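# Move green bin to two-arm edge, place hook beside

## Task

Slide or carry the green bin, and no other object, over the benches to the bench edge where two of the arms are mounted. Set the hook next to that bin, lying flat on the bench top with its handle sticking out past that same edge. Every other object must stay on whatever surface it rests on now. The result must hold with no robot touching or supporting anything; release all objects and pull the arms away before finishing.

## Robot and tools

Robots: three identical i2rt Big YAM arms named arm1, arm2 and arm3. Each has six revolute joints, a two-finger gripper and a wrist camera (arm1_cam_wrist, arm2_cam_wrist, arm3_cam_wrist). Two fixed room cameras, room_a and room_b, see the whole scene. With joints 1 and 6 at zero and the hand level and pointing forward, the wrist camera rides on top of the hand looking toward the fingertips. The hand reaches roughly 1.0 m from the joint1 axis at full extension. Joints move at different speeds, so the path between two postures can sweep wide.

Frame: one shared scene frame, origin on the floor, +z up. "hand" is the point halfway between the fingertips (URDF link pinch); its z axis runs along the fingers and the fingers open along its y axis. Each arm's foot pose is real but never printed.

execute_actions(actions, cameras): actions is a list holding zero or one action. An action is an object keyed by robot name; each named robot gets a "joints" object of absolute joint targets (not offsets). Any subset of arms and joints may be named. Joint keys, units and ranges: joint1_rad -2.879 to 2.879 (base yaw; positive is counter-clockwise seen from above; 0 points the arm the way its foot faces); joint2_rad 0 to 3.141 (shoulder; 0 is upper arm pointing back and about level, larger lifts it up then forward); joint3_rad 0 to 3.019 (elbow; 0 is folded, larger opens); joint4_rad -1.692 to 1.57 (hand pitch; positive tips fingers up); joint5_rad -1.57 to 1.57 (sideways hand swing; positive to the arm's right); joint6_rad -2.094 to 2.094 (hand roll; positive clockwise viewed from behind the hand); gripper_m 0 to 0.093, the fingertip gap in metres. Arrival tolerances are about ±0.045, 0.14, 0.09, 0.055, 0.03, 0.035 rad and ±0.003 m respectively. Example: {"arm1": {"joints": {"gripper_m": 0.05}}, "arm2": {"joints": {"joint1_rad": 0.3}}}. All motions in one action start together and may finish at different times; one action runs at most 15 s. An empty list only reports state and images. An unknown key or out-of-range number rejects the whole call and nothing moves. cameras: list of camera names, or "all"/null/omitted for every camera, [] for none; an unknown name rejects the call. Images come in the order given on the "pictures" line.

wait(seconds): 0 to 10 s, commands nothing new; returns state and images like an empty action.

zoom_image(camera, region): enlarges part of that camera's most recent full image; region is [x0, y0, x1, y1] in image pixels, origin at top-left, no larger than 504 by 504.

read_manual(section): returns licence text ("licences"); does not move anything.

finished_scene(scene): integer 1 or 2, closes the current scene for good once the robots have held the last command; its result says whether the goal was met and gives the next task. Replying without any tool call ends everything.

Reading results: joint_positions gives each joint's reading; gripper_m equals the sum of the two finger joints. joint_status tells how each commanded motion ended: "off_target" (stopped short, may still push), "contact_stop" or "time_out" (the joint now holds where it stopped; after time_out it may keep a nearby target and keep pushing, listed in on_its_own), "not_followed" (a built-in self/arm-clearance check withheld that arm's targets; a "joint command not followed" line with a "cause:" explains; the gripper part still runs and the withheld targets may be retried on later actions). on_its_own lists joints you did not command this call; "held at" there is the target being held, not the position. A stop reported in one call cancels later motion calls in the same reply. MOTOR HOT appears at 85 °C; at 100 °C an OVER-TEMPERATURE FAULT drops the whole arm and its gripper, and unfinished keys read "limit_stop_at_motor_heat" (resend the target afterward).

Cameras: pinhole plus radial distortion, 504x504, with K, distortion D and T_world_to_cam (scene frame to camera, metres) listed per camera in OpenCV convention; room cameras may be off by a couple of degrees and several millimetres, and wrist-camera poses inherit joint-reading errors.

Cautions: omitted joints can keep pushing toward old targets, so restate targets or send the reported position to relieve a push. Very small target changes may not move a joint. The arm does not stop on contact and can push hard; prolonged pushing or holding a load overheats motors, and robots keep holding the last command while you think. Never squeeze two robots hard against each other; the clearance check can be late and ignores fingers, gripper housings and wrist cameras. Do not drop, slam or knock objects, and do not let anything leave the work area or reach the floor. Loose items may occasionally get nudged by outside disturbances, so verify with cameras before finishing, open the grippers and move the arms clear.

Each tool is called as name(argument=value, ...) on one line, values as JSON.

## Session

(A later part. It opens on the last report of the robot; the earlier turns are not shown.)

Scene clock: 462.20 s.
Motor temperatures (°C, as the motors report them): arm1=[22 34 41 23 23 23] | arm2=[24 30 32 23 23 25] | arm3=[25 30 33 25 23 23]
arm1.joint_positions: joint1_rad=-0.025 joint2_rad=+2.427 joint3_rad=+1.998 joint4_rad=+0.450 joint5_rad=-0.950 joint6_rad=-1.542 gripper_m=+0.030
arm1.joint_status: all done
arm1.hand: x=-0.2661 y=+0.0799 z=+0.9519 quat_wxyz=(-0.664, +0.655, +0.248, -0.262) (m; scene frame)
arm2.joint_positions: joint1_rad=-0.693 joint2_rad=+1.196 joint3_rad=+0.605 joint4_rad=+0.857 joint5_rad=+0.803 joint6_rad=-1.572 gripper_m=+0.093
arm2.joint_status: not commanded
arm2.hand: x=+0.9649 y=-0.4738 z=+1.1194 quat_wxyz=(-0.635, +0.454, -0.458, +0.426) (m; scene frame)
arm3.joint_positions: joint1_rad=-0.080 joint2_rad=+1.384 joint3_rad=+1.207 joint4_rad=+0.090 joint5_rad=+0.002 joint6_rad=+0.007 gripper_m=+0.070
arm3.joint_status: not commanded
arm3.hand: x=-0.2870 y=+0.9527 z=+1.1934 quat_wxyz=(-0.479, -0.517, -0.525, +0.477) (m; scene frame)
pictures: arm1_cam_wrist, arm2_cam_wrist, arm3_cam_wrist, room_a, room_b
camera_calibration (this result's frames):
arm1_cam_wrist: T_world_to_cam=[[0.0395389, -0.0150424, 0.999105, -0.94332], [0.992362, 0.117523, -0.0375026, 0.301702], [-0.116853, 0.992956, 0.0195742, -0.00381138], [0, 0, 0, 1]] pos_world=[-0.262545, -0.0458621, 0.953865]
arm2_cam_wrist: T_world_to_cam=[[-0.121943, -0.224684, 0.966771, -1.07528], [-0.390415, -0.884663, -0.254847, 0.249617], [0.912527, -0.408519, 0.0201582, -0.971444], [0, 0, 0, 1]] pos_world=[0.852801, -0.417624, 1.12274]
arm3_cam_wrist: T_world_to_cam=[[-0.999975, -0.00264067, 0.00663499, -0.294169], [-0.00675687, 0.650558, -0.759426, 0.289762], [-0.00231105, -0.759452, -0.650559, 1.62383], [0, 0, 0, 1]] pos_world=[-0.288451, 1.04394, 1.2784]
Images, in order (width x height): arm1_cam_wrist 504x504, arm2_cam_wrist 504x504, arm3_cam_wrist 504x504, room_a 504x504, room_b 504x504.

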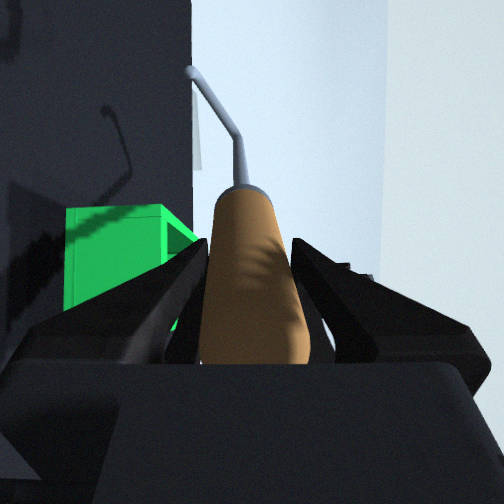

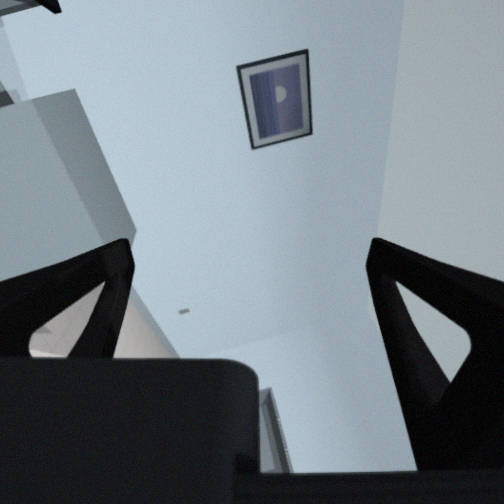

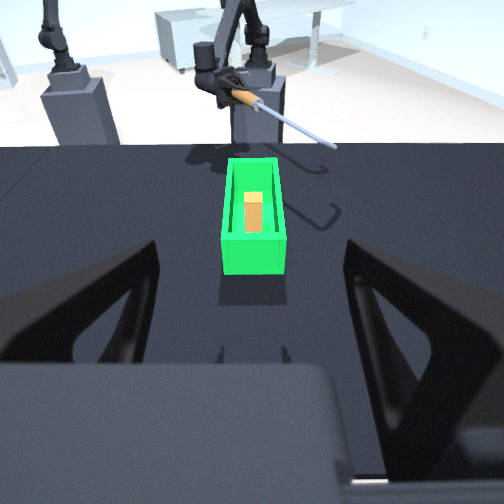

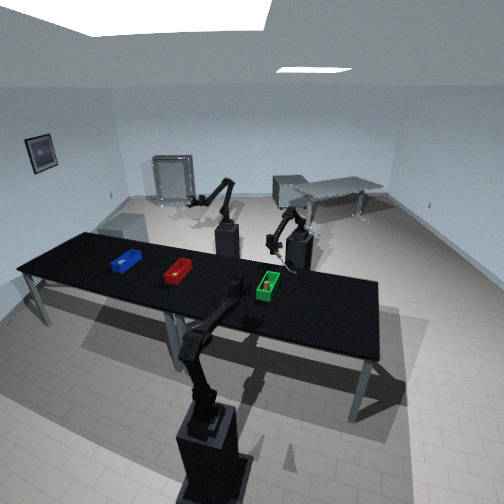

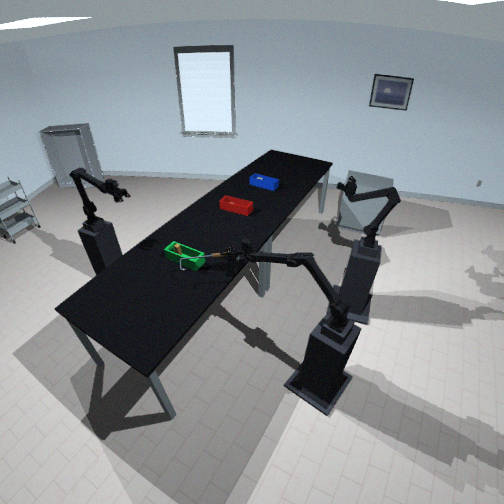

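execute_actions(actions=[{"arm1":{"joints":{"joint1_rad":0.059,"joint2_rad":2.19,"joint3_rad":1.73,"joint4_rad":0.6,"joint5_rad":-0.65}}}], cameras=["arm1_cam_wrist"])

execute_actions(actions=[{"arm1":{"joints":{"joint5_rad":-0.3,"joint6_rad":-1.58}}}], cameras=["arm1_cam_wrist","arm3_cam_wrist","room_b"])

zoom_image(camera="room_b", region=[150, 220, 300, 320])

Scene clock: 479.10 s.
Motor temperatures (°C, as the motors report them): arm1=[22 35 39 23 23 23] | arm2=[24 30 32 23 23 25] | arm3=[25 30 34 25 23 23]
arm1.joint_positions: joint1_rad=+0.069 joint2_rad=+2.233 joint3_rad=+1.703 joint4_rad=+0.558 joint5_rad=-0.651 joint6_rad=-1.542 gripper_m=+0.030
arm1.joint_status: all done
arm1.hand: x=-0.3166 y=+0.0512 z=+0.9800 quat_wxyz=(-0.691, +0.674, +0.178, -0.194) (m; scene frame)
arm2.joint_positions: joint1_rad=-0.693 joint2_rad=+1.196 joint3_rad=+0.605 joint4_rad=+0.857 joint5_rad=+0.803 joint6_rad=-1.572 gripper_m=+0.093
arm2.joint_status: not commanded
arm2.hand: x=+0.9649 y=-0.4738 z=+1.1194 quat_wxyz=(-0.635, +0.454, -0.458, +0.426) (m; scene frame)
arm3.joint_positions: joint1_rad=-0.080 joint2_rad=+1.384 joint3_rad=+1.207 joint4_rad=+0.090 joint5_rad=+0.002 joint6_rad=+0.007 gripper_m=+0.070
arm3.joint_status: not commanded
arm3.hand: x=-0.2870 y=+0.9527 z=+1.1934 quat_wxyz=(-0.479, -0.517, -0.525, +0.477) (m; scene frame)
pictures: arm1_cam_wrist
camera_calibration (this result's frames):
arm1_cam_wrist: T_world_to_cam=[[0.0415542, -0.0303506, 0.998675, -0.968036], [0.995284, -0.0864323, -0.0440398, 0.374015], [0.0876544, 0.995795, 0.0266158, 0.0759286], [0, 0, 0, 1]] pos_world=[-0.338681, -0.0726628, 0.981204]
Images, in order (width x height): arm1_cam_wrist 504x504.

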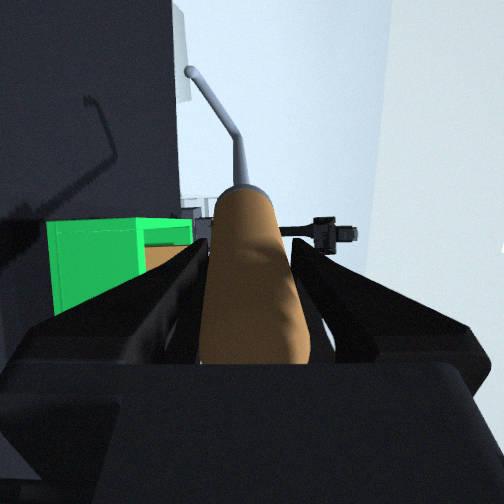

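Scene clock: 480.10 s.
Motor temperatures (°C, as the motors report them): arm1=[22 35 39 23 23 23] | arm2=[24 30 32 23 23 25] | arm3=[25 30 34 25 23 23]
arm1.joint_positions: joint1_rad=+0.065 joint2_rad=+2.233 joint3_rad=+1.703 joint4_rad=+0.558 joint5_rad=-0.301 joint6_rad=-1.562 gripper_m=+0.030
arm1.joint_status: all done
arm1.hand: x=-0.2570 y=+0.0719 z=+0.9805 quat_wxyz=(-0.715, +0.693, +0.059, -0.066) (m; scene frame)
arm2.joint_positions: joint1_rad=-0.693 joint2_rad=+1.196 joint3_rad=+0.605 joint4_rad=+0.857 joint5_rad=+0.803 joint6_rad=-1.572 gripper_m=+0.093
arm2.joint_status: not commanded
arm2.hand: x=+0.9649 y=-0.4738 z=+1.1194 quat_wxyz=(-0.635, +0.454, -0.458, +0.426) (m; scene frame)
arm3.joint_positions: joint1_rad=-0.080 joint2_rad=+1.384 joint3_rad=+1.207 joint4_rad=+0.090 joint5_rad=+0.002 joint6_rad=+0.007 gripper_m=+0.070
arm3.joint_status: not commanded
arm3.hand: x=-0.2870 y=+0.9527 z=+1.1934 quat_wxyz=(-0.479, -0.517, -0.525, +0.477) (m; scene frame)
pictures: arm1_cam_wrist, arm3_cam_wrist, room_b
camera_calibration (this result's frames):
arm1_cam_wrist: T_world_to_cam=[[0.0203975, -0.0474233, 0.998667, -0.974589], [0.903434, -0.426974, -0.038728, 0.312197], [0.428242, 0.903019, 0.0341346, 0.136896], [0, 0, 0, 1]] pos_world=[-0.320795, -0.0365383, 0.980707]
arm3_cam_wrist: T_world_to_cam=[[-0.999975, -0.00264067, 0.00663499, -0.294169], [-0.00675687, 0.650558, -0.759426, 0.289762], [-0.00231105, -0.759452, -0.650559, 1.62383], [0, 0, 0, 1]] pos_world=[-0.288451, 1.04394, 1.2784]
Images, in order (width x height): arm1_cam_wrist 504x504, arm3_cam_wrist 504x504, room_b 504x504.

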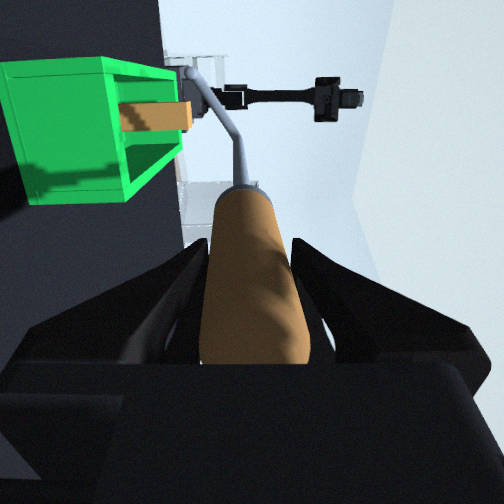

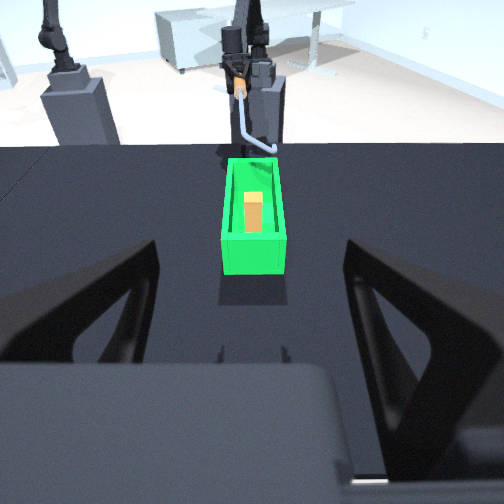

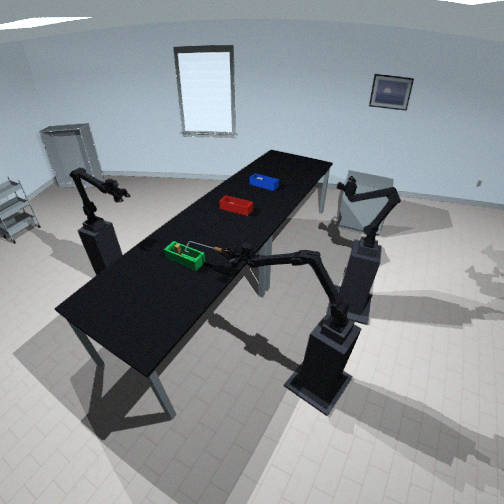

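Region (150, 220, 300, 320) of room_b's 504x504 image, scaled by 3.360, with more detail than that image has.

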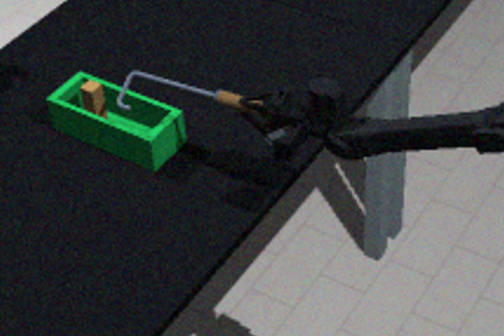

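execute_actions(actions=[{"arm1":{"joints":{"joint5_rad":-0.215}}}], cameras=[])

execute_actions(actions=[{"arm1":{"joints":{"joint2_rad":2.28}}}], cameras=["arm1_cam_wrist","arm3_cam_wrist","room_b"])

zoom_image(camera="room_b", region=[150, 220, 300, 320])

zoom_image(camera="arm3_cam_wrist", region=[190, 80, 320, 250])

Scene clock: 489.33 s.
Motor temperatures (°C, as the motors report them): arm1=[22 35 39 23 23 23] | arm2=[24 30 32 23 23 25] | arm3=[25 30 34 25 23 23]
arm1.joint_positions: joint1_rad=+0.063 joint2_rad=+2.233 joint3_rad=+1.703 joint4_rad=+0.558 joint5_rad=-0.215 joint6_rad=-1.562 gripper_m=+0.030
arm1.joint_status: all done
arm1.hand: x=-0.2404 y=+0.0737 z=+0.9805 quat_wxyz=(-0.717, +0.695, +0.028, -0.035) (m; scene frame)
arm2.joint_positions: joint1_rad=-0.693 joint2_rad=+1.196 joint3_rad=+0.605 joint4_rad=+0.857 joint5_rad=+0.803 joint6_rad=-1.572 gripper_m=+0.093
arm2.joint_status: not commanded
arm2.hand: x=+0.9649 y=-0.4738 z=+1.1194 quat_wxyz=(-0.635, +0.454, -0.458, +0.426) (m; scene frame)
arm3.joint_positions: joint1_rad=-0.080 joint2_rad=+1.384 joint3_rad=+1.207 joint4_rad=+0.090 joint5_rad=+0.002 joint6_rad=+0.007 gripper_m=+0.070
arm3.joint_status: not commanded
arm3.hand: x=-0.2870 y=+0.9527 z=+1.1934 quat_wxyz=(-0.479, -0.517, -0.525, +0.477) (m; scene frame)
pictures: none
No camera images: the call's "cameras" was empty. Leave "cameras" out to get every camera's image.

Scene clock: 490.27 s.
Motor temperatures (°C, as the motors report them): arm1=[22 35 39 23 23 23] | arm2=[24 30 32 23 23 25] | arm3=[25 30 34 25 23 23]
arm1.joint_positions: joint1_rad=+0.064 joint2_rad=+2.330 joint3_rad=+1.702 joint4_rad=+0.567 joint5_rad=-0.221 joint6_rad=-1.570 gripper_m=+0.030
arm1.joint_status: all done
arm1.hand: x=-0.2422 y=+0.0766 z=+0.8987 quat_wxyz=(-0.686, +0.726, +0.028, -0.040) (m; scene frame)
arm2.joint_positions: joint1_rad=-0.693 joint2_rad=+1.196 joint3_rad=+0.605 joint4_rad=+0.857 joint5_rad=+0.803 joint6_rad=-1.572 gripper_m=+0.093
arm2.joint_status: not commanded
arm2.hand: x=+0.9649 y=-0.4738 z=+1.1194 quat_wxyz=(-0.635, +0.454, -0.458, +0.426) (m; scene frame)
arm3.joint_positions: joint1_rad=-0.080 joint2_rad=+1.384 joint3_rad=+1.207 joint4_rad=+0.090 joint5_rad=+0.002 joint6_rad=+0.007 gripper_m=+0.070
arm3.joint_status: not commanded
arm3.hand: x=-0.2870 y=+0.9527 z=+1.1934 quat_wxyz=(-0.479, -0.517, -0.525, +0.477) (m; scene frame)
pictures: arm1_cam_wrist, arm3_cam_wrist, room_b
camera_calibration (this result's frames):
arm1_cam_wrist: T_world_to_cam=[[0.0214198, 0.0388677, 0.999015, -0.899657], [0.866002, -0.50004, 0.000886671, 0.258634], [0.499582, 0.86513, -0.0443702, 0.219851], [0, 0, 0, 1]] pos_world=[-0.314541, -0.0259048, 0.908296]
arm3_cam_wrist: T_world_to_cam=[[-0.999975, -0.00264067, 0.00663499, -0.294169], [-0.00675687, 0.650558, -0.759426, 0.289762], [-0.00231105, -0.759452, -0.650559, 1.62383], [0, 0, 0, 1]] pos_world=[-0.288451, 1.04394, 1.2784]
Images, in order (width x height): arm1_cam_wrist 504x504, arm3_cam_wrist 504x504, room_b 504x504.

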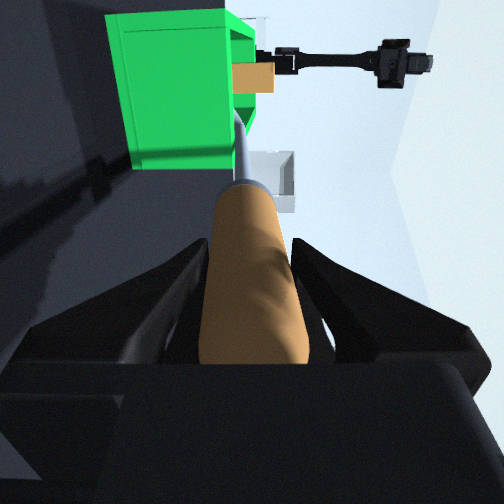

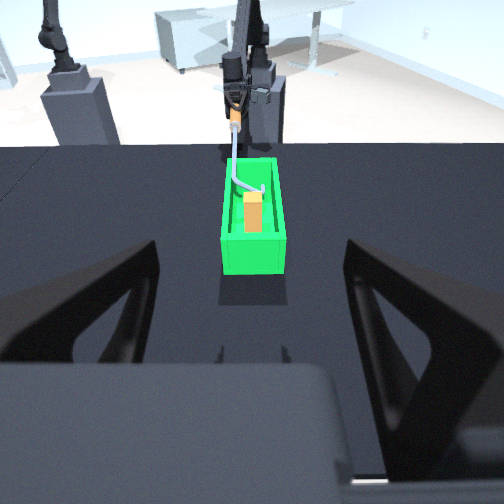

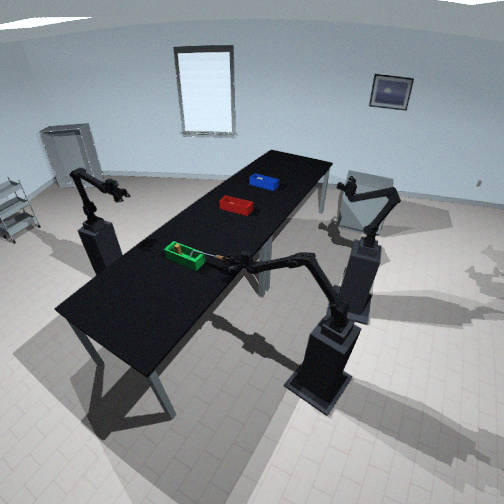

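Region (150, 220, 300, 320) of room_b's 504x504 image, scaled by 3.360, with more detail than that image has.

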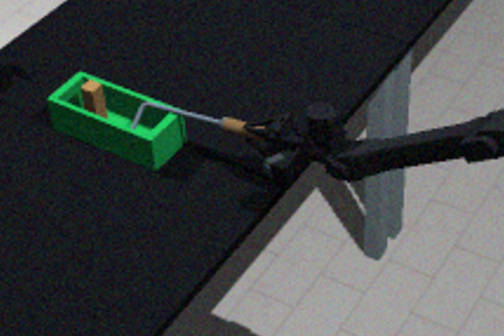

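Region (190, 80, 320, 250) of arm3_cam_wrist's 504x504 image, scaled by 2.965, with more detail than that image has; it fills the left 385 columns of this view, and the rest is white.

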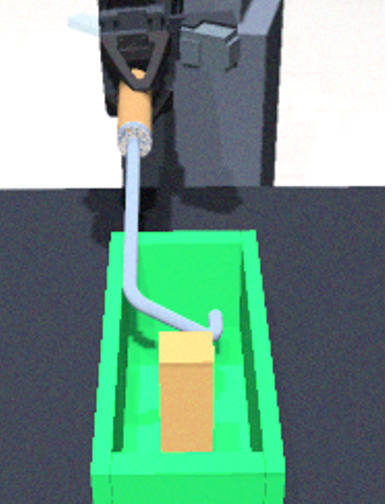

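execute_actions(actions=[{"arm1":{"joints":{"joint2_rad":2.18,"joint3_rad":1.52,"joint4_rad":0.7}}}], cameras=[])

execute_actions(actions=[{"arm1":{"joints":{"joint2_rad":2.1,"joint3_rad":1.35,"joint4_rad":0.78}}}], cameras=["arm1_cam_wrist","arm3_cam_wrist","room_b"])

zoom_image(camera="room_b", region=[150, 220, 300, 320])

Scene clock: 504.10 s.
Motor temperatures (°C, as the motors report them): arm1=[22 35 38 23 23 23] | arm2=[24 30 32 23 23 25] | arm3=[25 30 34 25 23 23]
arm1.joint_positions: joint1_rad=+0.064 joint2_rad=+2.232 joint3_rad=+1.511 joint4_rad=+0.661 joint5_rad=-0.217 joint6_rad=-1.570 gripper_m=+0.030
arm1.joint_status: all done
arm1.hand: x=-0.2472 y=+0.0311 z=+0.9001 quat_wxyz=(-0.687, +0.725, +0.027, -0.038) (m; scene frame)
arm2.joint_positions: joint1_rad=-0.693 joint2_rad=+1.196 joint3_rad=+0.605 joint4_rad=+0.857 joint5_rad=+0.803 joint6_rad=-1.572 gripper_m=+0.093
arm2.joint_status: not commanded
arm2.hand: x=+0.9649 y=-0.4738 z=+1.1194 quat_wxyz=(-0.635, +0.454, -0.458, +0.426) (m; scene frame)
arm3.joint_positions: joint1_rad=-0.080 joint2_rad=+1.384 joint3_rad=+1.207 joint4_rad=+0.090 joint5_rad=+0.002 joint6_rad=+0.007 gripper_m=+0.070
arm3.joint_status: not commanded
arm3.hand: x=-0.2870 y=+0.9527 z=+1.1934 quat_wxyz=(-0.479, -0.517, -0.525, +0.477) (m; scene frame)
pictures: none
No camera images: the call's "cameras" was empty. Leave "cameras" out to get every camera's image.

Scene clock: 504.90 s.
Motor temperatures (°C, as the motors report them): arm1=[22 35 38 23 23 23] | arm2=[24 30 32 23 23 25] | arm3=[25 30 34 25 23 23]
arm1.joint_positions: joint1_rad=+0.064 joint2_rad=+2.147 joint3_rad=+1.342 joint4_rad=+0.743 joint5_rad=-0.215 joint6_rad=-1.570 gripper_m=+0.030
arm1.joint_status: all done
arm1.hand: x=-0.2526 y=-0.0137 z=+0.8994 quat_wxyz=(-0.686, +0.727, +0.026, -0.038) (m; scene frame)
arm2.joint_positions: joint1_rad=-0.693 joint2_rad=+1.196 joint3_rad=+0.605 joint4_rad=+0.857 joint5_rad=+0.803 joint6_rad=-1.572 gripper_m=+0.093
arm2.joint_status: not commanded
arm2.hand: x=+0.9649 y=-0.4738 z=+1.1194 quat_wxyz=(-0.635, +0.454, -0.458, +0.426) (m; scene frame)
arm3.joint_positions: joint1_rad=-0.080 joint2_rad=+1.384 joint3_rad=+1.207 joint4_rad=+0.090 joint5_rad=+0.002 joint6_rad=+0.007 gripper_m=+0.070
arm3.joint_status: not commanded
arm3.hand: x=-0.2870 y=+0.9527 z=+1.1934 quat_wxyz=(-0.479, -0.517, -0.525, +0.477) (m; scene frame)
pictures: arm1_cam_wrist, arm3_cam_wrist, room_b
camera_calibration (this result's frames):
arm1_cam_wrist: T_world_to_cam=[[0.0215547, 0.0407135, 0.998938, -0.896435], [0.863137, -0.504965, 0.0019563, 0.220686], [0.504509, 0.862179, -0.0460257, 0.305919], [0, 0, 0, 1]] pos_world=[-0.325499, -0.115821, 0.909132]
arm3_cam_wrist: T_world_to_cam=[[-0.999975, -0.00264067, 0.00663499, -0.294169], [-0.00675687, 0.650558, -0.759426, 0.289762], [-0.00231105, -0.759452, -0.650559, 1.62383], [0, 0, 0, 1]] pos_world=[-0.288451, 1.04394, 1.2784]
Images, in order (width x height): arm1_cam_wrist 504x504, arm3_cam_wrist 504x504, room_b 504x504.

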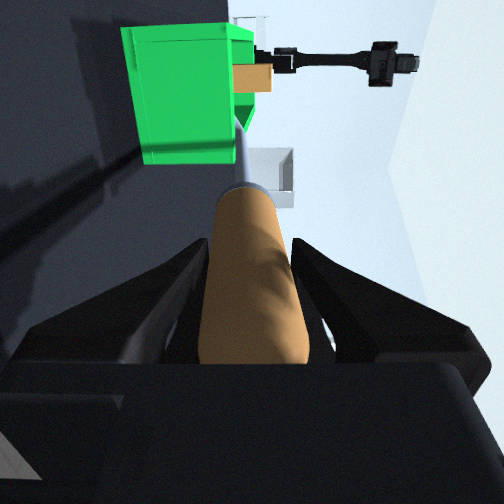

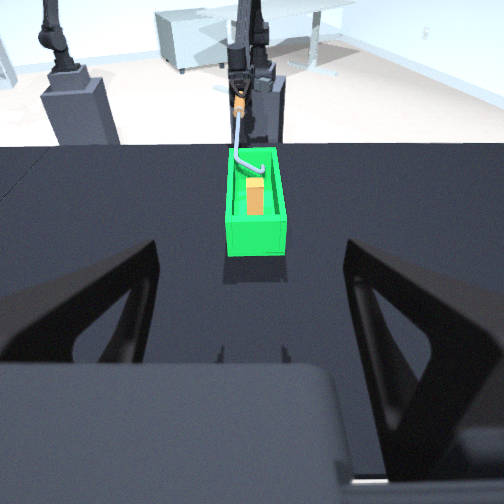

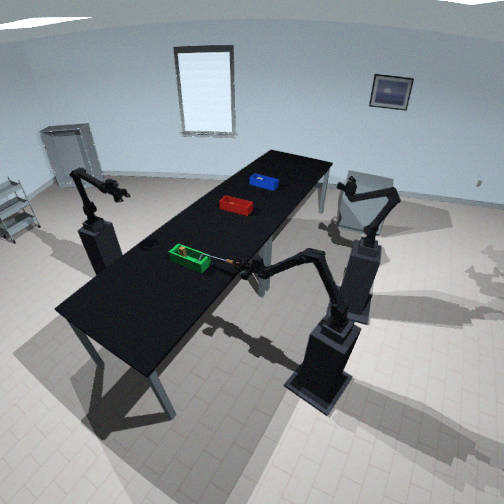

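Region (150, 220, 300, 320) of room_b's 504x504 image, scaled by 3.360, with more detail than that image has.

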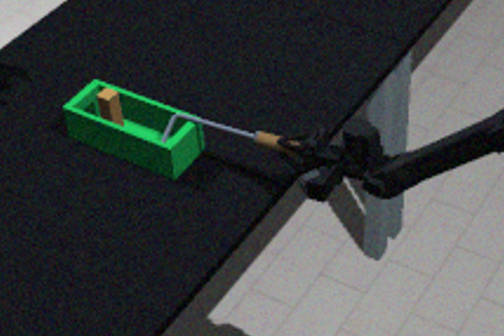

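execute_actions(actions=[{"arm1":{"joints":{"joint2_rad":1.99,"joint3_rad":1.11,"joint4_rad":0.9}}}], cameras=[])

execute_actions(actions=[{"arm1":{"joints":{"joint2_rad":1.88,"joint3_rad":0.87,"joint4_rad":1.02}}}], cameras=["arm1_cam_wrist","room_b"])

zoom_image(camera="room_b", region=[150, 220, 300, 320])

Scene clock: 514.43 s.
Motor temperatures (°C, as the motors report them): arm1=[22 34 37 23 23 23] | arm2=[24 30 32 23 23 25] | arm3=[25 30 34 25 23 23]
arm1.joint_positions: joint1_rad=+0.064 joint2_rad=+2.033 joint3_rad=+1.104 joint4_rad=+0.865 joint5_rad=-0.214 joint6_rad=-1.570 gripper_m=+0.030
arm1.joint_status: all done
arm1.hand: x=-0.2611 y=-0.0829 z=+0.8966 quat_wxyz=(-0.685, +0.727, +0.025, -0.038) (m; scene frame)
arm2.joint_positions: joint1_rad=-0.693 joint2_rad=+1.196 joint3_rad=+0.605 joint4_rad=+0.857 joint5_rad=+0.803 joint6_rad=-1.572 gripper_m=+0.093
arm2.joint_status: not commanded
arm2.hand: x=+0.9649 y=-0.4738 z=+1.1194 quat_wxyz=(-0.635, +0.454, -0.458, +0.426) (m; scene frame)
arm3.joint_positions: joint1_rad=-0.080 joint2_rad=+1.384 joint3_rad=+1.207 joint4_rad=+0.090 joint5_rad=+0.002 joint6_rad=+0.007 gripper_m=+0.070
arm3.joint_status: not commanded
arm3.hand: x=-0.2870 y=+0.9527 z=+1.1934 quat_wxyz=(-0.479, -0.517, -0.525, +0.477) (m; scene frame)
pictures: none
No camera images: the call's "cameras" was empty. Leave "cameras" out to get every camera's image.

Scene clock: 515.30 s.
Motor temperatures (°C, as the motors report them): arm1=[22 34 37 23 23 23] | arm2=[24 30 32 23 23 25] | arm3=[25 30 34 25 23 23]
arm1.joint_positions: joint1_rad=+0.064 joint2_rad=+1.917 joint3_rad=+0.864 joint4_rad=+0.986 joint5_rad=-0.213 joint6_rad=-1.571 gripper_m=+0.030
arm1.joint_status: all done
arm1.hand: x=-0.2705 y=-0.1589 z=+0.8946 quat_wxyz=(-0.685, +0.728, +0.025, -0.037) (m; scene frame)
arm2.joint_positions: joint1_rad=-0.693 joint2_rad=+1.196 joint3_rad=+0.605 joint4_rad=+0.857 joint5_rad=+0.803 joint6_rad=-1.572 gripper_m=+0.093
arm2.joint_status: not commanded
arm2.hand: x=+0.9649 y=-0.4738 z=+1.1194 quat_wxyz=(-0.635, +0.454, -0.458, +0.426) (m; scene frame)
arm3.joint_positions: joint1_rad=-0.080 joint2_rad=+1.384 joint3_rad=+1.207 joint4_rad=+0.090 joint5_rad=+0.002 joint6_rad=+0.007 gripper_m=+0.070
arm3.joint_status: not commanded
arm3.hand: x=-0.2870 y=+0.9527 z=+1.1934 quat_wxyz=(-0.479, -0.517, -0.525, +0.477) (m; scene frame)
pictures: arm1_cam_wrist, room_b
camera_calibration (this result's frames):
arm1_cam_wrist: T_world_to_cam=[[0.0215198, 0.0436902, 0.998813, -0.884819], [0.862195, -0.506563, 0.00358186, 0.1609], [0.506119, 0.861095, -0.0485707, 0.442475], [0, 0, 0, 1]] pos_world=[-0.343631, -0.260849, 0.904684]
Images, in order (width x height): arm1_cam_wrist 504x504, room_b 504x504.

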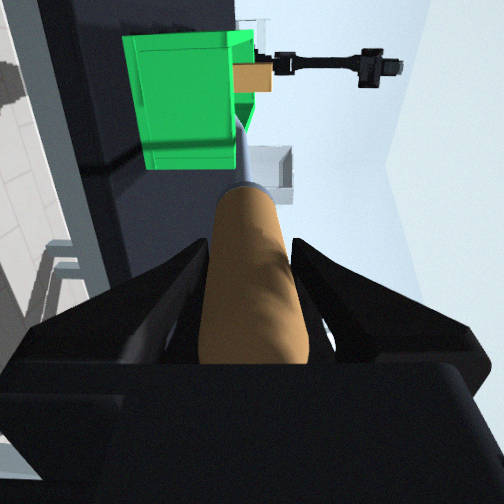

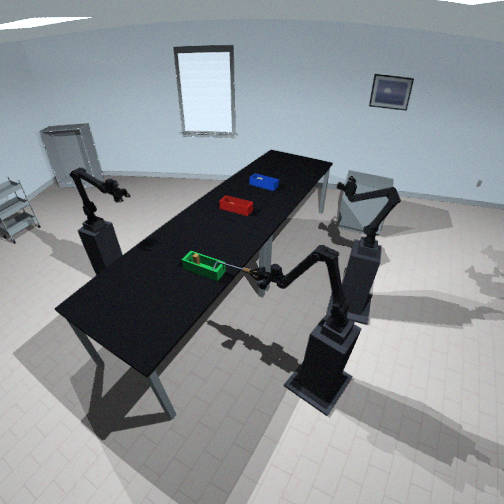

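Region (150, 220, 300, 320) of room_b's 504x504 image, scaled by 3.360, with more detail than that image has.

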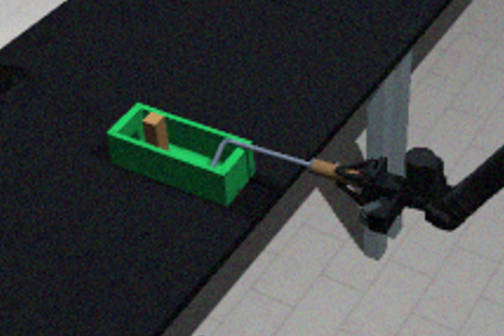

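execute_actions(actions=[{"arm1":{"joints":{"joint2_rad":1.79,"joint3_rad":0.68,"joint4_rad":1.115}}}], cameras=["arm1_cam_wrist","room_b"])

zoom_image(camera="room_b", region=[150, 220, 300, 320])

Scene clock: 523.03 s.
Motor temperatures (°C, as the motors report them): arm1=[22 33 36 23 23 23] | arm2=[24 29 32 23 23 25] | arm3=[25 30 34 25 23 23]
arm1.joint_positions: joint1_rad=+0.064 joint2_rad=+1.821 joint3_rad=+0.673 joint4_rad=+1.080 joint5_rad=-0.212 joint6_rad=-1.571 gripper_m=+0.030
arm1.joint_status: all done
arm1.hand: x=-0.2786 y=-0.2238 z=+0.8940 quat_wxyz=(-0.684, +0.729, +0.025, -0.037) (m; scene frame)
arm2.joint_positions: joint1_rad=-0.693 joint2_rad=+1.196 joint3_rad=+0.605 joint4_rad=+0.857 joint5_rad=+0.803 joint6_rad=-1.572 gripper_m=+0.093
arm2.joint_status: not commanded
arm2.hand: x=+0.9649 y=-0.4738 z=+1.1194 quat_wxyz=(-0.635, +0.454, -0.458, +0.426) (m; scene frame)
arm3.joint_positions: joint1_rad=-0.080 joint2_rad=+1.384 joint3_rad=+1.207 joint4_rad=+0.090 joint5_rad=+0.002 joint6_rad=+0.007 gripper_m=+0.070
arm3.joint_status: not commanded
arm3.hand: x=-0.2870 y=+0.9527 z=+1.1934 quat_wxyz=(-0.479, -0.517, -0.525, +0.477) (m; scene frame)
pictures: arm1_cam_wrist, room_b
camera_calibration (this result's frames):
arm1_cam_wrist: T_world_to_cam=[[0.0218377, 0.0463311, 0.998687, -0.880345], [0.861819, -0.507194, 0.0046849, 0.133737], [0.506745, 0.860586, -0.051005, 0.504572], [0, 0, 0, 1]] pos_world=[-0.351722, -0.32561, 0.904298]
Images, in order (width x height): arm1_cam_wrist 504x504, room_b 504x504.

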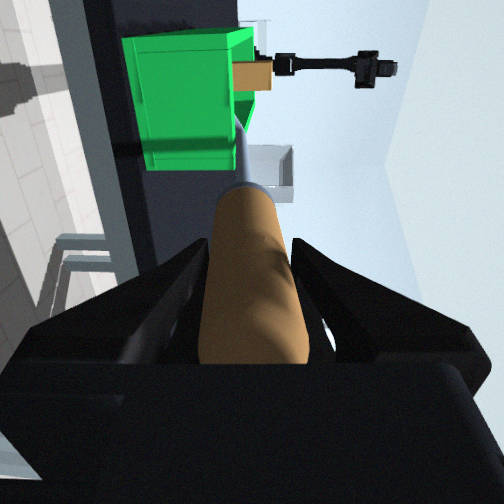

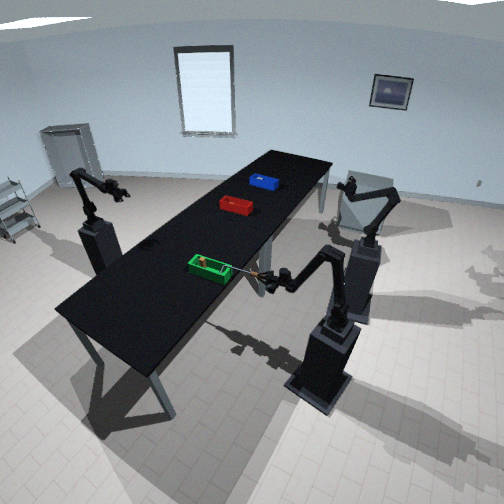

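Region (150, 220, 300, 320) of room_b's 504x504 image, scaled by 3.360, with more detail than that image has.

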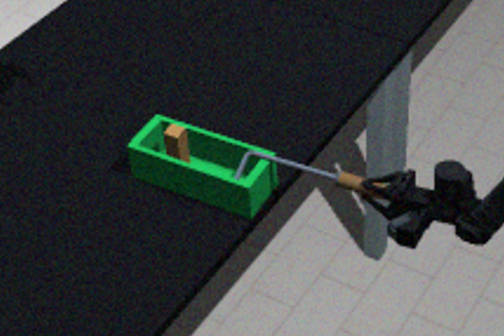

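execute_actions(actions=[{"arm1":{"joints":{"joint3_rad":0.89}}}], cameras=[])

execute_actions(actions=[{"arm1":{"joints":{"joint1_rad":0.37,"joint5_rad":0.09}}}], cameras=["arm1_cam_wrist","arm3_cam_wrist"])

Scene clock: 543.13 s.
Motor temperatures (°C, as the motors report them): arm1=[22 31 35 23 23 23] | arm2=[24 29 32 23 23 25] | arm3=[25 29 34 25 23 23]
arm1.joint_positions: joint1_rad=+0.064 joint2_rad=+1.828 joint3_rad=+0.837 joint4_rad=+1.079 joint5_rad=-0.213 joint6_rad=-1.571 gripper_m=+0.030
arm1.joint_status: all done
arm1.hand: x=-0.2715 y=-0.1699 z=+0.9596 quat_wxyz=(-0.738, +0.674, +0.034, -0.028) (m; scene frame)
arm2.joint_positions: joint1_rad=-0.693 joint2_rad=+1.196 joint3_rad=+0.605 joint4_rad=+0.857 joint5_rad=+0.803 joint6_rad=-1.572 gripper_m=+0.093
arm2.joint_status: not commanded
arm2.hand: x=+0.9649 y=-0.4738 z=+1.1194 quat_wxyz=(-0.635, +0.454, -0.458, +0.426) (m; scene frame)
arm3.joint_positions: joint1_rad=-0.080 joint2_rad=+1.384 joint3_rad=+1.207 joint4_rad=+0.090 joint5_rad=+0.002 joint6_rad=+0.007 gripper_m=+0.070
arm3.joint_status: not commanded
arm3.hand: x=-0.2870 y=+0.9527 z=+1.1934 quat_wxyz=(-0.479, -0.517, -0.525, +0.477) (m; scene frame)
pictures: none
No camera images: the call's "cameras" was empty. Leave "cameras" out to get every camera's image.

Scene clock: 544.50 s.
Motor temperatures (°C, as the motors report them): arm1=[22 31 35 23 23 23] | arm2=[24 29 32 23 23 25] | arm3=[25 29 34 25 23 23]
arm1.joint_positions: joint1_rad=+0.373 joint2_rad=+1.828 joint3_rad=+0.837 joint4_rad=+1.079 joint5_rad=+0.091 joint6_rad=-1.571 gripper_m=+0.030
arm1.joint_status: all done
arm1.hand: x=-0.4158 y=-0.1741 z=+0.9607 quat_wxyz=(-0.738, +0.674, +0.027, -0.039) (m; scene frame)
arm2.joint_positions: joint1_rad=-0.693 joint2_rad=+1.196 joint3_rad=+0.605 joint4_rad=+0.857 joint5_rad=+0.803 joint6_rad=-1.572 gripper_m=+0.093
arm2.joint_status: not commanded
arm2.hand: x=+0.9649 y=-0.4738 z=+1.1194 quat_wxyz=(-0.635, +0.454, -0.458, +0.426) (m; scene frame)
arm3.joint_positions: joint1_rad=-0.080 joint2_rad=+1.384 joint3_rad=+1.207 joint4_rad=+0.090 joint5_rad=+0.002 joint6_rad=+0.007 gripper_m=+0.070
arm3.joint_status: not commanded
arm3.hand: x=-0.2870 y=+0.9527 z=+1.1934 quat_wxyz=(-0.479, -0.517, -0.525, +0.477) (m; scene frame)
pictures: arm1_cam_wrist, arm3_cam_wrist
camera_calibration (this result's frames):
arm1_cam_wrist: T_world_to_cam=[[0.0293776, -0.107396, 0.993782, -0.965236], [0.863521, -0.498032, -0.0793482, 0.359912], [0.503457, 0.860483, 0.0781077, 0.409346], [0, 0, 0, 1]] pos_world=[-0.488523, -0.27665, 0.95582]
arm3_cam_wrist: T_world_to_cam=[[-0.999975, -0.00264067, 0.00663499, -0.294169], [-0.00675687, 0.650558, -0.759426, 0.289762], [-0.00231105, -0.759452, -0.650559, 1.62383], [0, 0, 0, 1]] pos_world=[-0.288451, 1.04394, 1.2784]
Images, in order (width x height): arm1_cam_wrist 504x504, arm3_cam_wrist 504x504.

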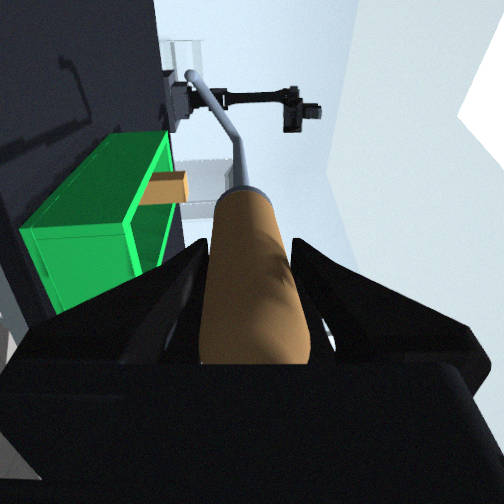

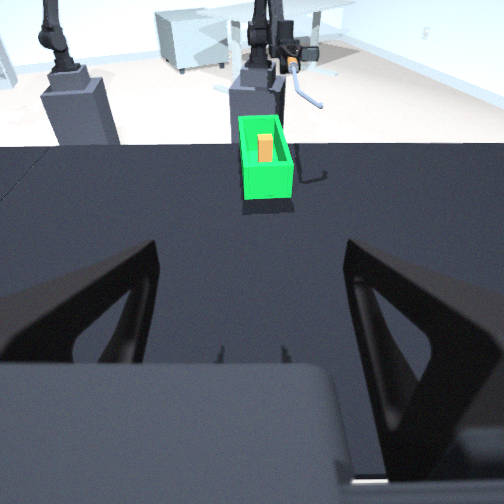

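execute_actions(actions=[{"arm1":{"joints":{"joint2_rad":2.19,"joint3_rad":1.25,"joint5_rad":0.02}}}], cameras=["arm1_cam_wrist","arm3_cam_wrist","room_b"])

zoom_image(camera="room_b", region=[150, 230, 300, 330])

Scene clock: 551.57 s.
Motor temperatures (°C, as the motors report them): arm1=[22 31 36 23 23 23] | arm2=[24 29 32 23 23 25] | arm3=[25 29 34 25 23 23]
arm1.joint_positions: joint1_rad=+0.373 joint2_rad=+2.242 joint3_rad=+1.179 joint4_rad=+1.086 joint5_rad=+0.020 joint6_rad=-1.569 gripper_m=+0.030
arm1.joint_status: all done
arm1.hand: x=-0.4477 y=-0.0729 z=+0.8366 quat_wxyz=(-0.714, +0.695, +0.055, -0.061) (m; scene frame)
arm2.joint_positions: joint1_rad=-0.693 joint2_rad=+1.196 joint3_rad=+0.605 joint4_rad=+0.857 joint5_rad=+0.803 joint6_rad=-1.572 gripper_m=+0.093
arm2.joint_status: not commanded
arm2.hand: x=+0.9649 y=-0.4738 z=+1.1194 quat_wxyz=(-0.635, +0.454, -0.458, +0.426) (m; scene frame)
arm3.joint_positions: joint1_rad=-0.080 joint2_rad=+1.384 joint3_rad=+1.207 joint4_rad=+0.090 joint5_rad=+0.002 joint6_rad=+0.007 gripper_m=+0.070
arm3.joint_status: not commanded
arm3.hand: x=-0.2870 y=+0.9527 z=+1.1934 quat_wxyz=(-0.479, -0.517, -0.525, +0.477) (m; scene frame)
pictures: arm1_cam_wrist, arm3_cam_wrist, room_b
camera_calibration (this result's frames):
arm1_cam_wrist: T_world_to_cam=[[0.0203258, -0.0430187, 0.998867, -0.833718], [0.897773, -0.438886, -0.0371704, 0.41237], [0.439988, 0.897512, 0.0297003, 0.362763], [0, 0, 0, 1]] pos_world=[-0.51288, -0.180466, 0.837327]
arm3_cam_wrist: T_world_to_cam=[[-0.999975, -0.00264067, 0.00663499, -0.294169], [-0.00675687, 0.650558, -0.759426, 0.289762], [-0.00231105, -0.759452, -0.650559, 1.62383], [0, 0, 0, 1]] pos_world=[-0.288451, 1.04394, 1.2784]
Images, in order (width x height): arm1_cam_wrist 504x504, arm3_cam_wrist 504x504, room_b 504x504.

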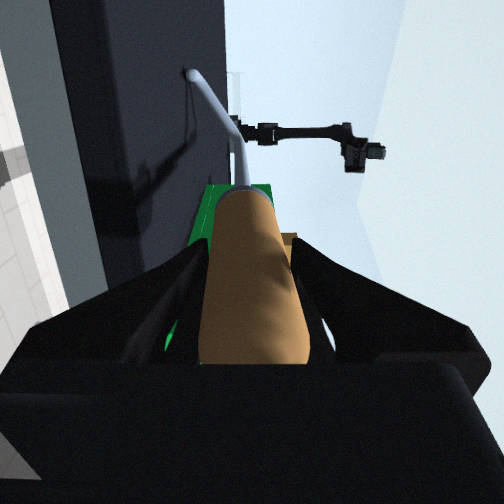

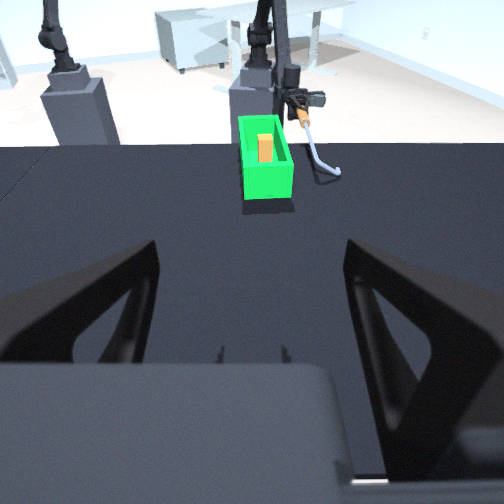

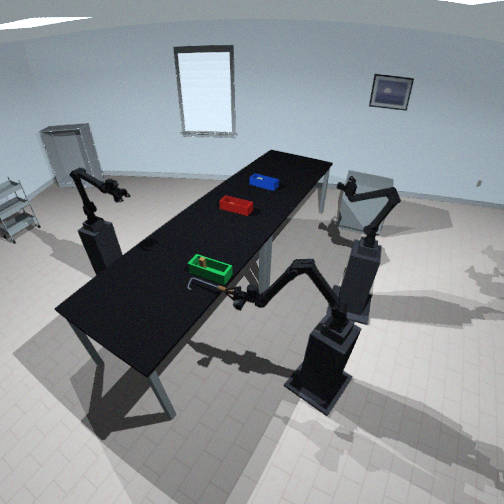

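Region (150, 230, 300, 330) of room_b's 504x504 image, scaled by 3.360, with more detail than that image has.

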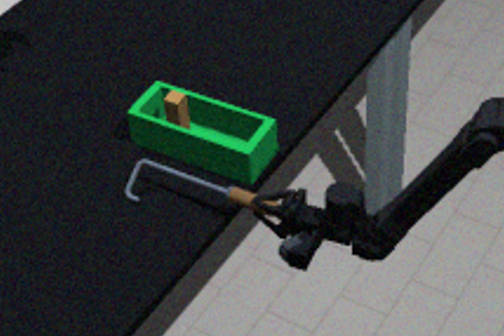

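execute_actions(actions=[{"arm1":{"joints":{"joint6_rad":-1.3}}}], cameras=[])

execute_actions(actions=[{"arm1":{"joints":{"joint2_rad":2.32,"joint3_rad":1.37,"joint6_rad":-1.0}}}], cameras=["arm1_cam_wrist","room_b"])

zoom_image(camera="room_b", region=[150, 230, 300, 330])

Scene clock: 561.20 s.
Motor temperatures (°C, as the motors report them): arm1=[22 32 38 23 23 23] | arm2=[24 29 33 23 23 25] | arm3=[25 29 34 25 23 23]
arm1.joint_positions: joint1_rad=+0.373 joint2_rad=+2.242 joint3_rad=+1.179 joint4_rad=+1.086 joint5_rad=+0.020 joint6_rad=-1.306 gripper_m=+0.030
arm1.joint_status: all done
arm1.hand: x=-0.4477 y=-0.0729 z=+0.8366 quat_wxyz=(-0.700, +0.696, -0.037, -0.154) (m; scene frame)
arm2.joint_positions: joint1_rad=-0.693 joint2_rad=+1.196 joint3_rad=+0.605 joint4_rad=+0.857 joint5_rad=+0.803 joint6_rad=-1.572 gripper_m=+0.093
arm2.joint_status: not commanded
arm2.hand: x=+0.9649 y=-0.4738 z=+1.1194 quat_wxyz=(-0.635, +0.454, -0.458, +0.426) (m; scene frame)
arm3.joint_positions: joint1_rad=-0.080 joint2_rad=+1.384 joint3_rad=+1.207 joint4_rad=+0.090 joint5_rad=+0.002 joint6_rad=+0.007 gripper_m=+0.070
arm3.joint_status: not commanded
arm3.hand: x=-0.2870 y=+0.9527 z=+1.1934 quat_wxyz=(-0.479, -0.517, -0.525, +0.477) (m; scene frame)
pictures: none
No camera images: the call's "cameras" was empty. Leave "cameras" out to get every camera's image.

Scene clock: 562.50 s.
Motor temperatures (°C, as the motors report them): arm1=[22 32 38 23 23 23] | arm2=[24 29 33 23 23 25] | arm3=[25 29 34 25 23 23]
arm1.joint_positions: joint1_rad=+0.372 joint2_rad=+2.353 joint3_rad=+1.307 joint4_rad=+1.086 joint5_rad=+0.021 joint6_rad=-1.005 gripper_m=+0.030
arm1.joint_status: all done
arm1.hand: x=-0.4531 y=-0.0412 z=+0.8109 quat_wxyz=(-0.675, +0.676, -0.141, -0.259) (m; scene frame)
arm2.joint_positions: joint1_rad=-0.693 joint2_rad=+1.196 joint3_rad=+0.605 joint4_rad=+0.857 joint5_rad=+0.803 joint6_rad=-1.572 gripper_m=+0.093
arm2.joint_status: not commanded
arm2.hand: x=+0.9649 y=-0.4738 z=+1.1194 quat_wxyz=(-0.635, +0.454, -0.458, +0.426) (m; scene frame)
arm3.joint_positions: joint1_rad=-0.080 joint2_rad=+1.384 joint3_rad=+1.207 joint4_rad=+0.090 joint5_rad=+0.002 joint6_rad=+0.007 gripper_m=+0.070
arm3.joint_status: not commanded
arm3.hand: x=-0.2870 y=+0.9527 z=+1.1934 quat_wxyz=(-0.479, -0.517, -0.525, +0.477) (m; scene frame)
pictures: arm1_cam_wrist, room_b
camera_calibration (this result's frames):
arm1_cam_wrist: T_world_to_cam=[[0.548228, 0.0325255, 0.835696, -0.43189], [0.757465, -0.442905, -0.479669, 0.725246], [0.354532, 0.895978, -0.26745, 0.539712], [0, 0, 0, 1]] pos_world=[-0.503919, -0.148308, 0.853153]
Images, in order (width x height): arm1_cam_wrist 504x504, room_b 504x504.

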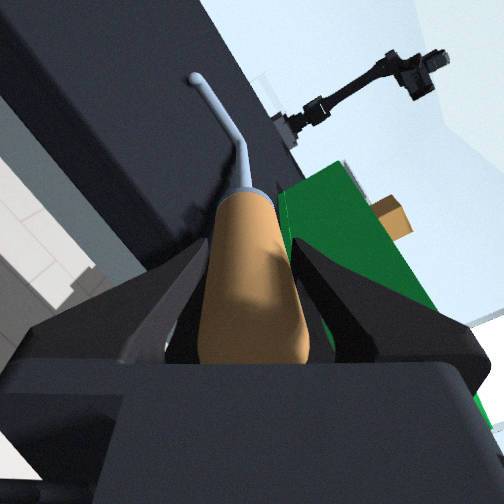

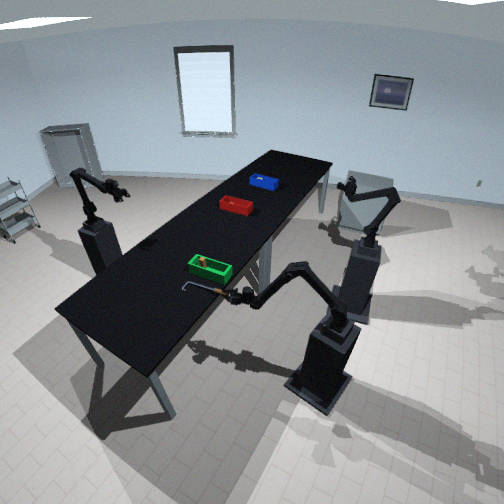

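Region (150, 230, 300, 330) of room_b's 504x504 image, scaled by 3.360, with more detail than that image has.

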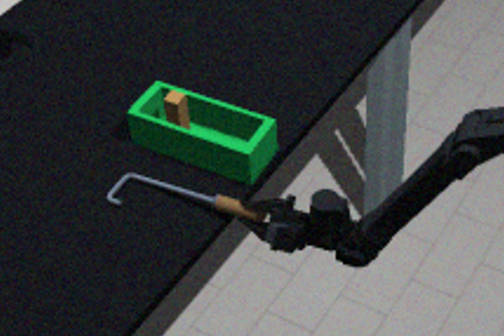

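execute_actions(actions=[{"arm1":{"joints":{"joint2_rad":2.353,"joint3_rad":1.28}}}], cameras=[])

execute_actions(actions=[{"arm1":{"joints":{"gripper_m":0.093}}}], cameras=["arm1_cam_wrist","room_b"])

zoom_image(camera="room_b", region=[150, 230, 300, 330])

Scene clock: 570.67 s.
Motor temperatures (°C, as the motors report them): arm1=[22 33 38 23 23 23] | arm2=[24 29 33 23 23 25] | arm3=[25 29 34 25 23 23]
arm1.joint_positions: joint1_rad=+0.372 joint2_rad=+2.358 joint3_rad=+1.285 joint4_rad=+1.102 joint5_rad=+0.022 joint6_rad=-0.998 gripper_m=+0.030
arm1.joint_status: all done
arm1.hand: x=-0.4517 y=-0.0489 z=+0.8014 quat_wxyz=(-0.670, +0.680, -0.144, -0.260) (m; scene frame)
arm2.joint_positions: joint1_rad=-0.693 joint2_rad=+1.196 joint3_rad=+0.605 joint4_rad=+0.857 joint5_rad=+0.803 joint6_rad=-1.572 gripper_m=+0.093
arm2.joint_status: not commanded
arm2.hand: x=+0.9649 y=-0.4738 z=+1.1194 quat_wxyz=(-0.635, +0.454, -0.458, +0.426) (m; scene frame)
arm3.joint_positions: joint1_rad=-0.080 joint2_rad=+1.384 joint3_rad=+1.207 joint4_rad=+0.090 joint5_rad=+0.002 joint6_rad=+0.007 gripper_m=+0.070
arm3.joint_status: not commanded
arm3.hand: x=-0.2870 y=+0.9527 z=+1.1934 quat_wxyz=(-0.479, -0.517, -0.525, +0.477) (m; scene frame)
pictures: none
No camera images: the call's "cameras" was empty. Leave "cameras" out to get every camera's image.

Scene clock: 571.37 s.
Motor temperatures (°C, as the motors report them): arm1=[22 33 38 23 23 23] | arm2=[24 29 33 23 23 25] | arm3=[25 29 34 25 23 23]
arm1.joint_positions: joint1_rad=+0.372 joint2_rad=+2.358 joint3_rad=+1.283 joint4_rad=+1.102 joint5_rad=+0.021 joint6_rad=-0.998 gripper_m=+0.093
arm1.joint_status: all done
arm1.hand: x=-0.4517 y=-0.0494 z=+0.8007 quat_wxyz=(-0.670, +0.681, -0.144, -0.260) (m; scene frame)
arm2.joint_positions: joint1_rad=-0.693 joint2_rad=+1.196 joint3_rad=+0.605 joint4_rad=+0.857 joint5_rad=+0.803 joint6_rad=-1.572 gripper_m=+0.093
arm2.joint_status: not commanded
arm2.hand: x=+0.9649 y=-0.4738 z=+1.1194 quat_wxyz=(-0.635, +0.454, -0.458, +0.426) (m; scene frame)
arm3.joint_positions: joint1_rad=-0.080 joint2_rad=+1.384 joint3_rad=+1.207 joint4_rad=+0.090 joint5_rad=+0.002 joint6_rad=+0.007 gripper_m=+0.070
arm3.joint_status: not commanded
arm3.hand: x=-0.2870 y=+0.9527 z=+1.1934 quat_wxyz=(-0.479, -0.517, -0.525, +0.477) (m; scene frame)
pictures: arm1_cam_wrist, room_b
camera_calibration (this result's frames):
arm1_cam_wrist: T_world_to_cam=[[0.551575, 0.0442117, 0.832953, -0.419672], [0.755682, -0.449261, -0.47656, 0.712055], [0.353144, 0.892306, -0.281211, 0.554004], [0, 0, 0, 1]] pos_world=[-0.502249, -0.155888, 0.844696]
Images, in order (width x height): arm1_cam_wrist 504x504, room_b 504x504.

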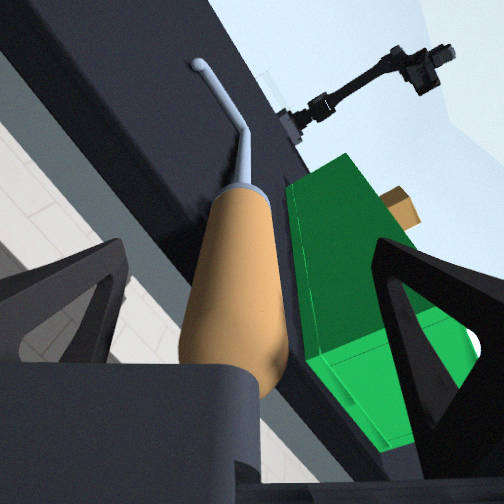

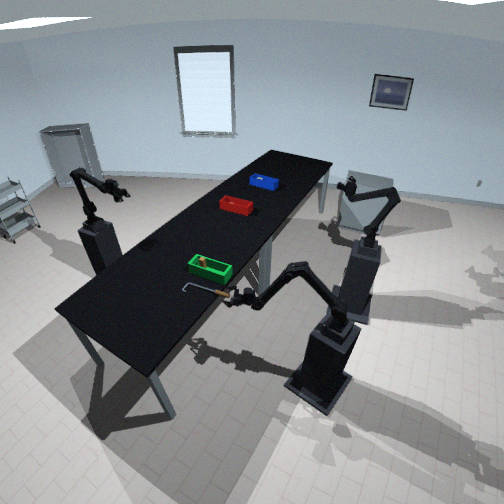

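Region (150, 230, 300, 330) of room_b's 504x504 image, scaled by 3.360, with more detail than that image has.

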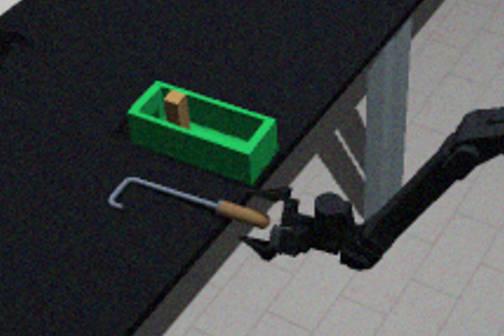

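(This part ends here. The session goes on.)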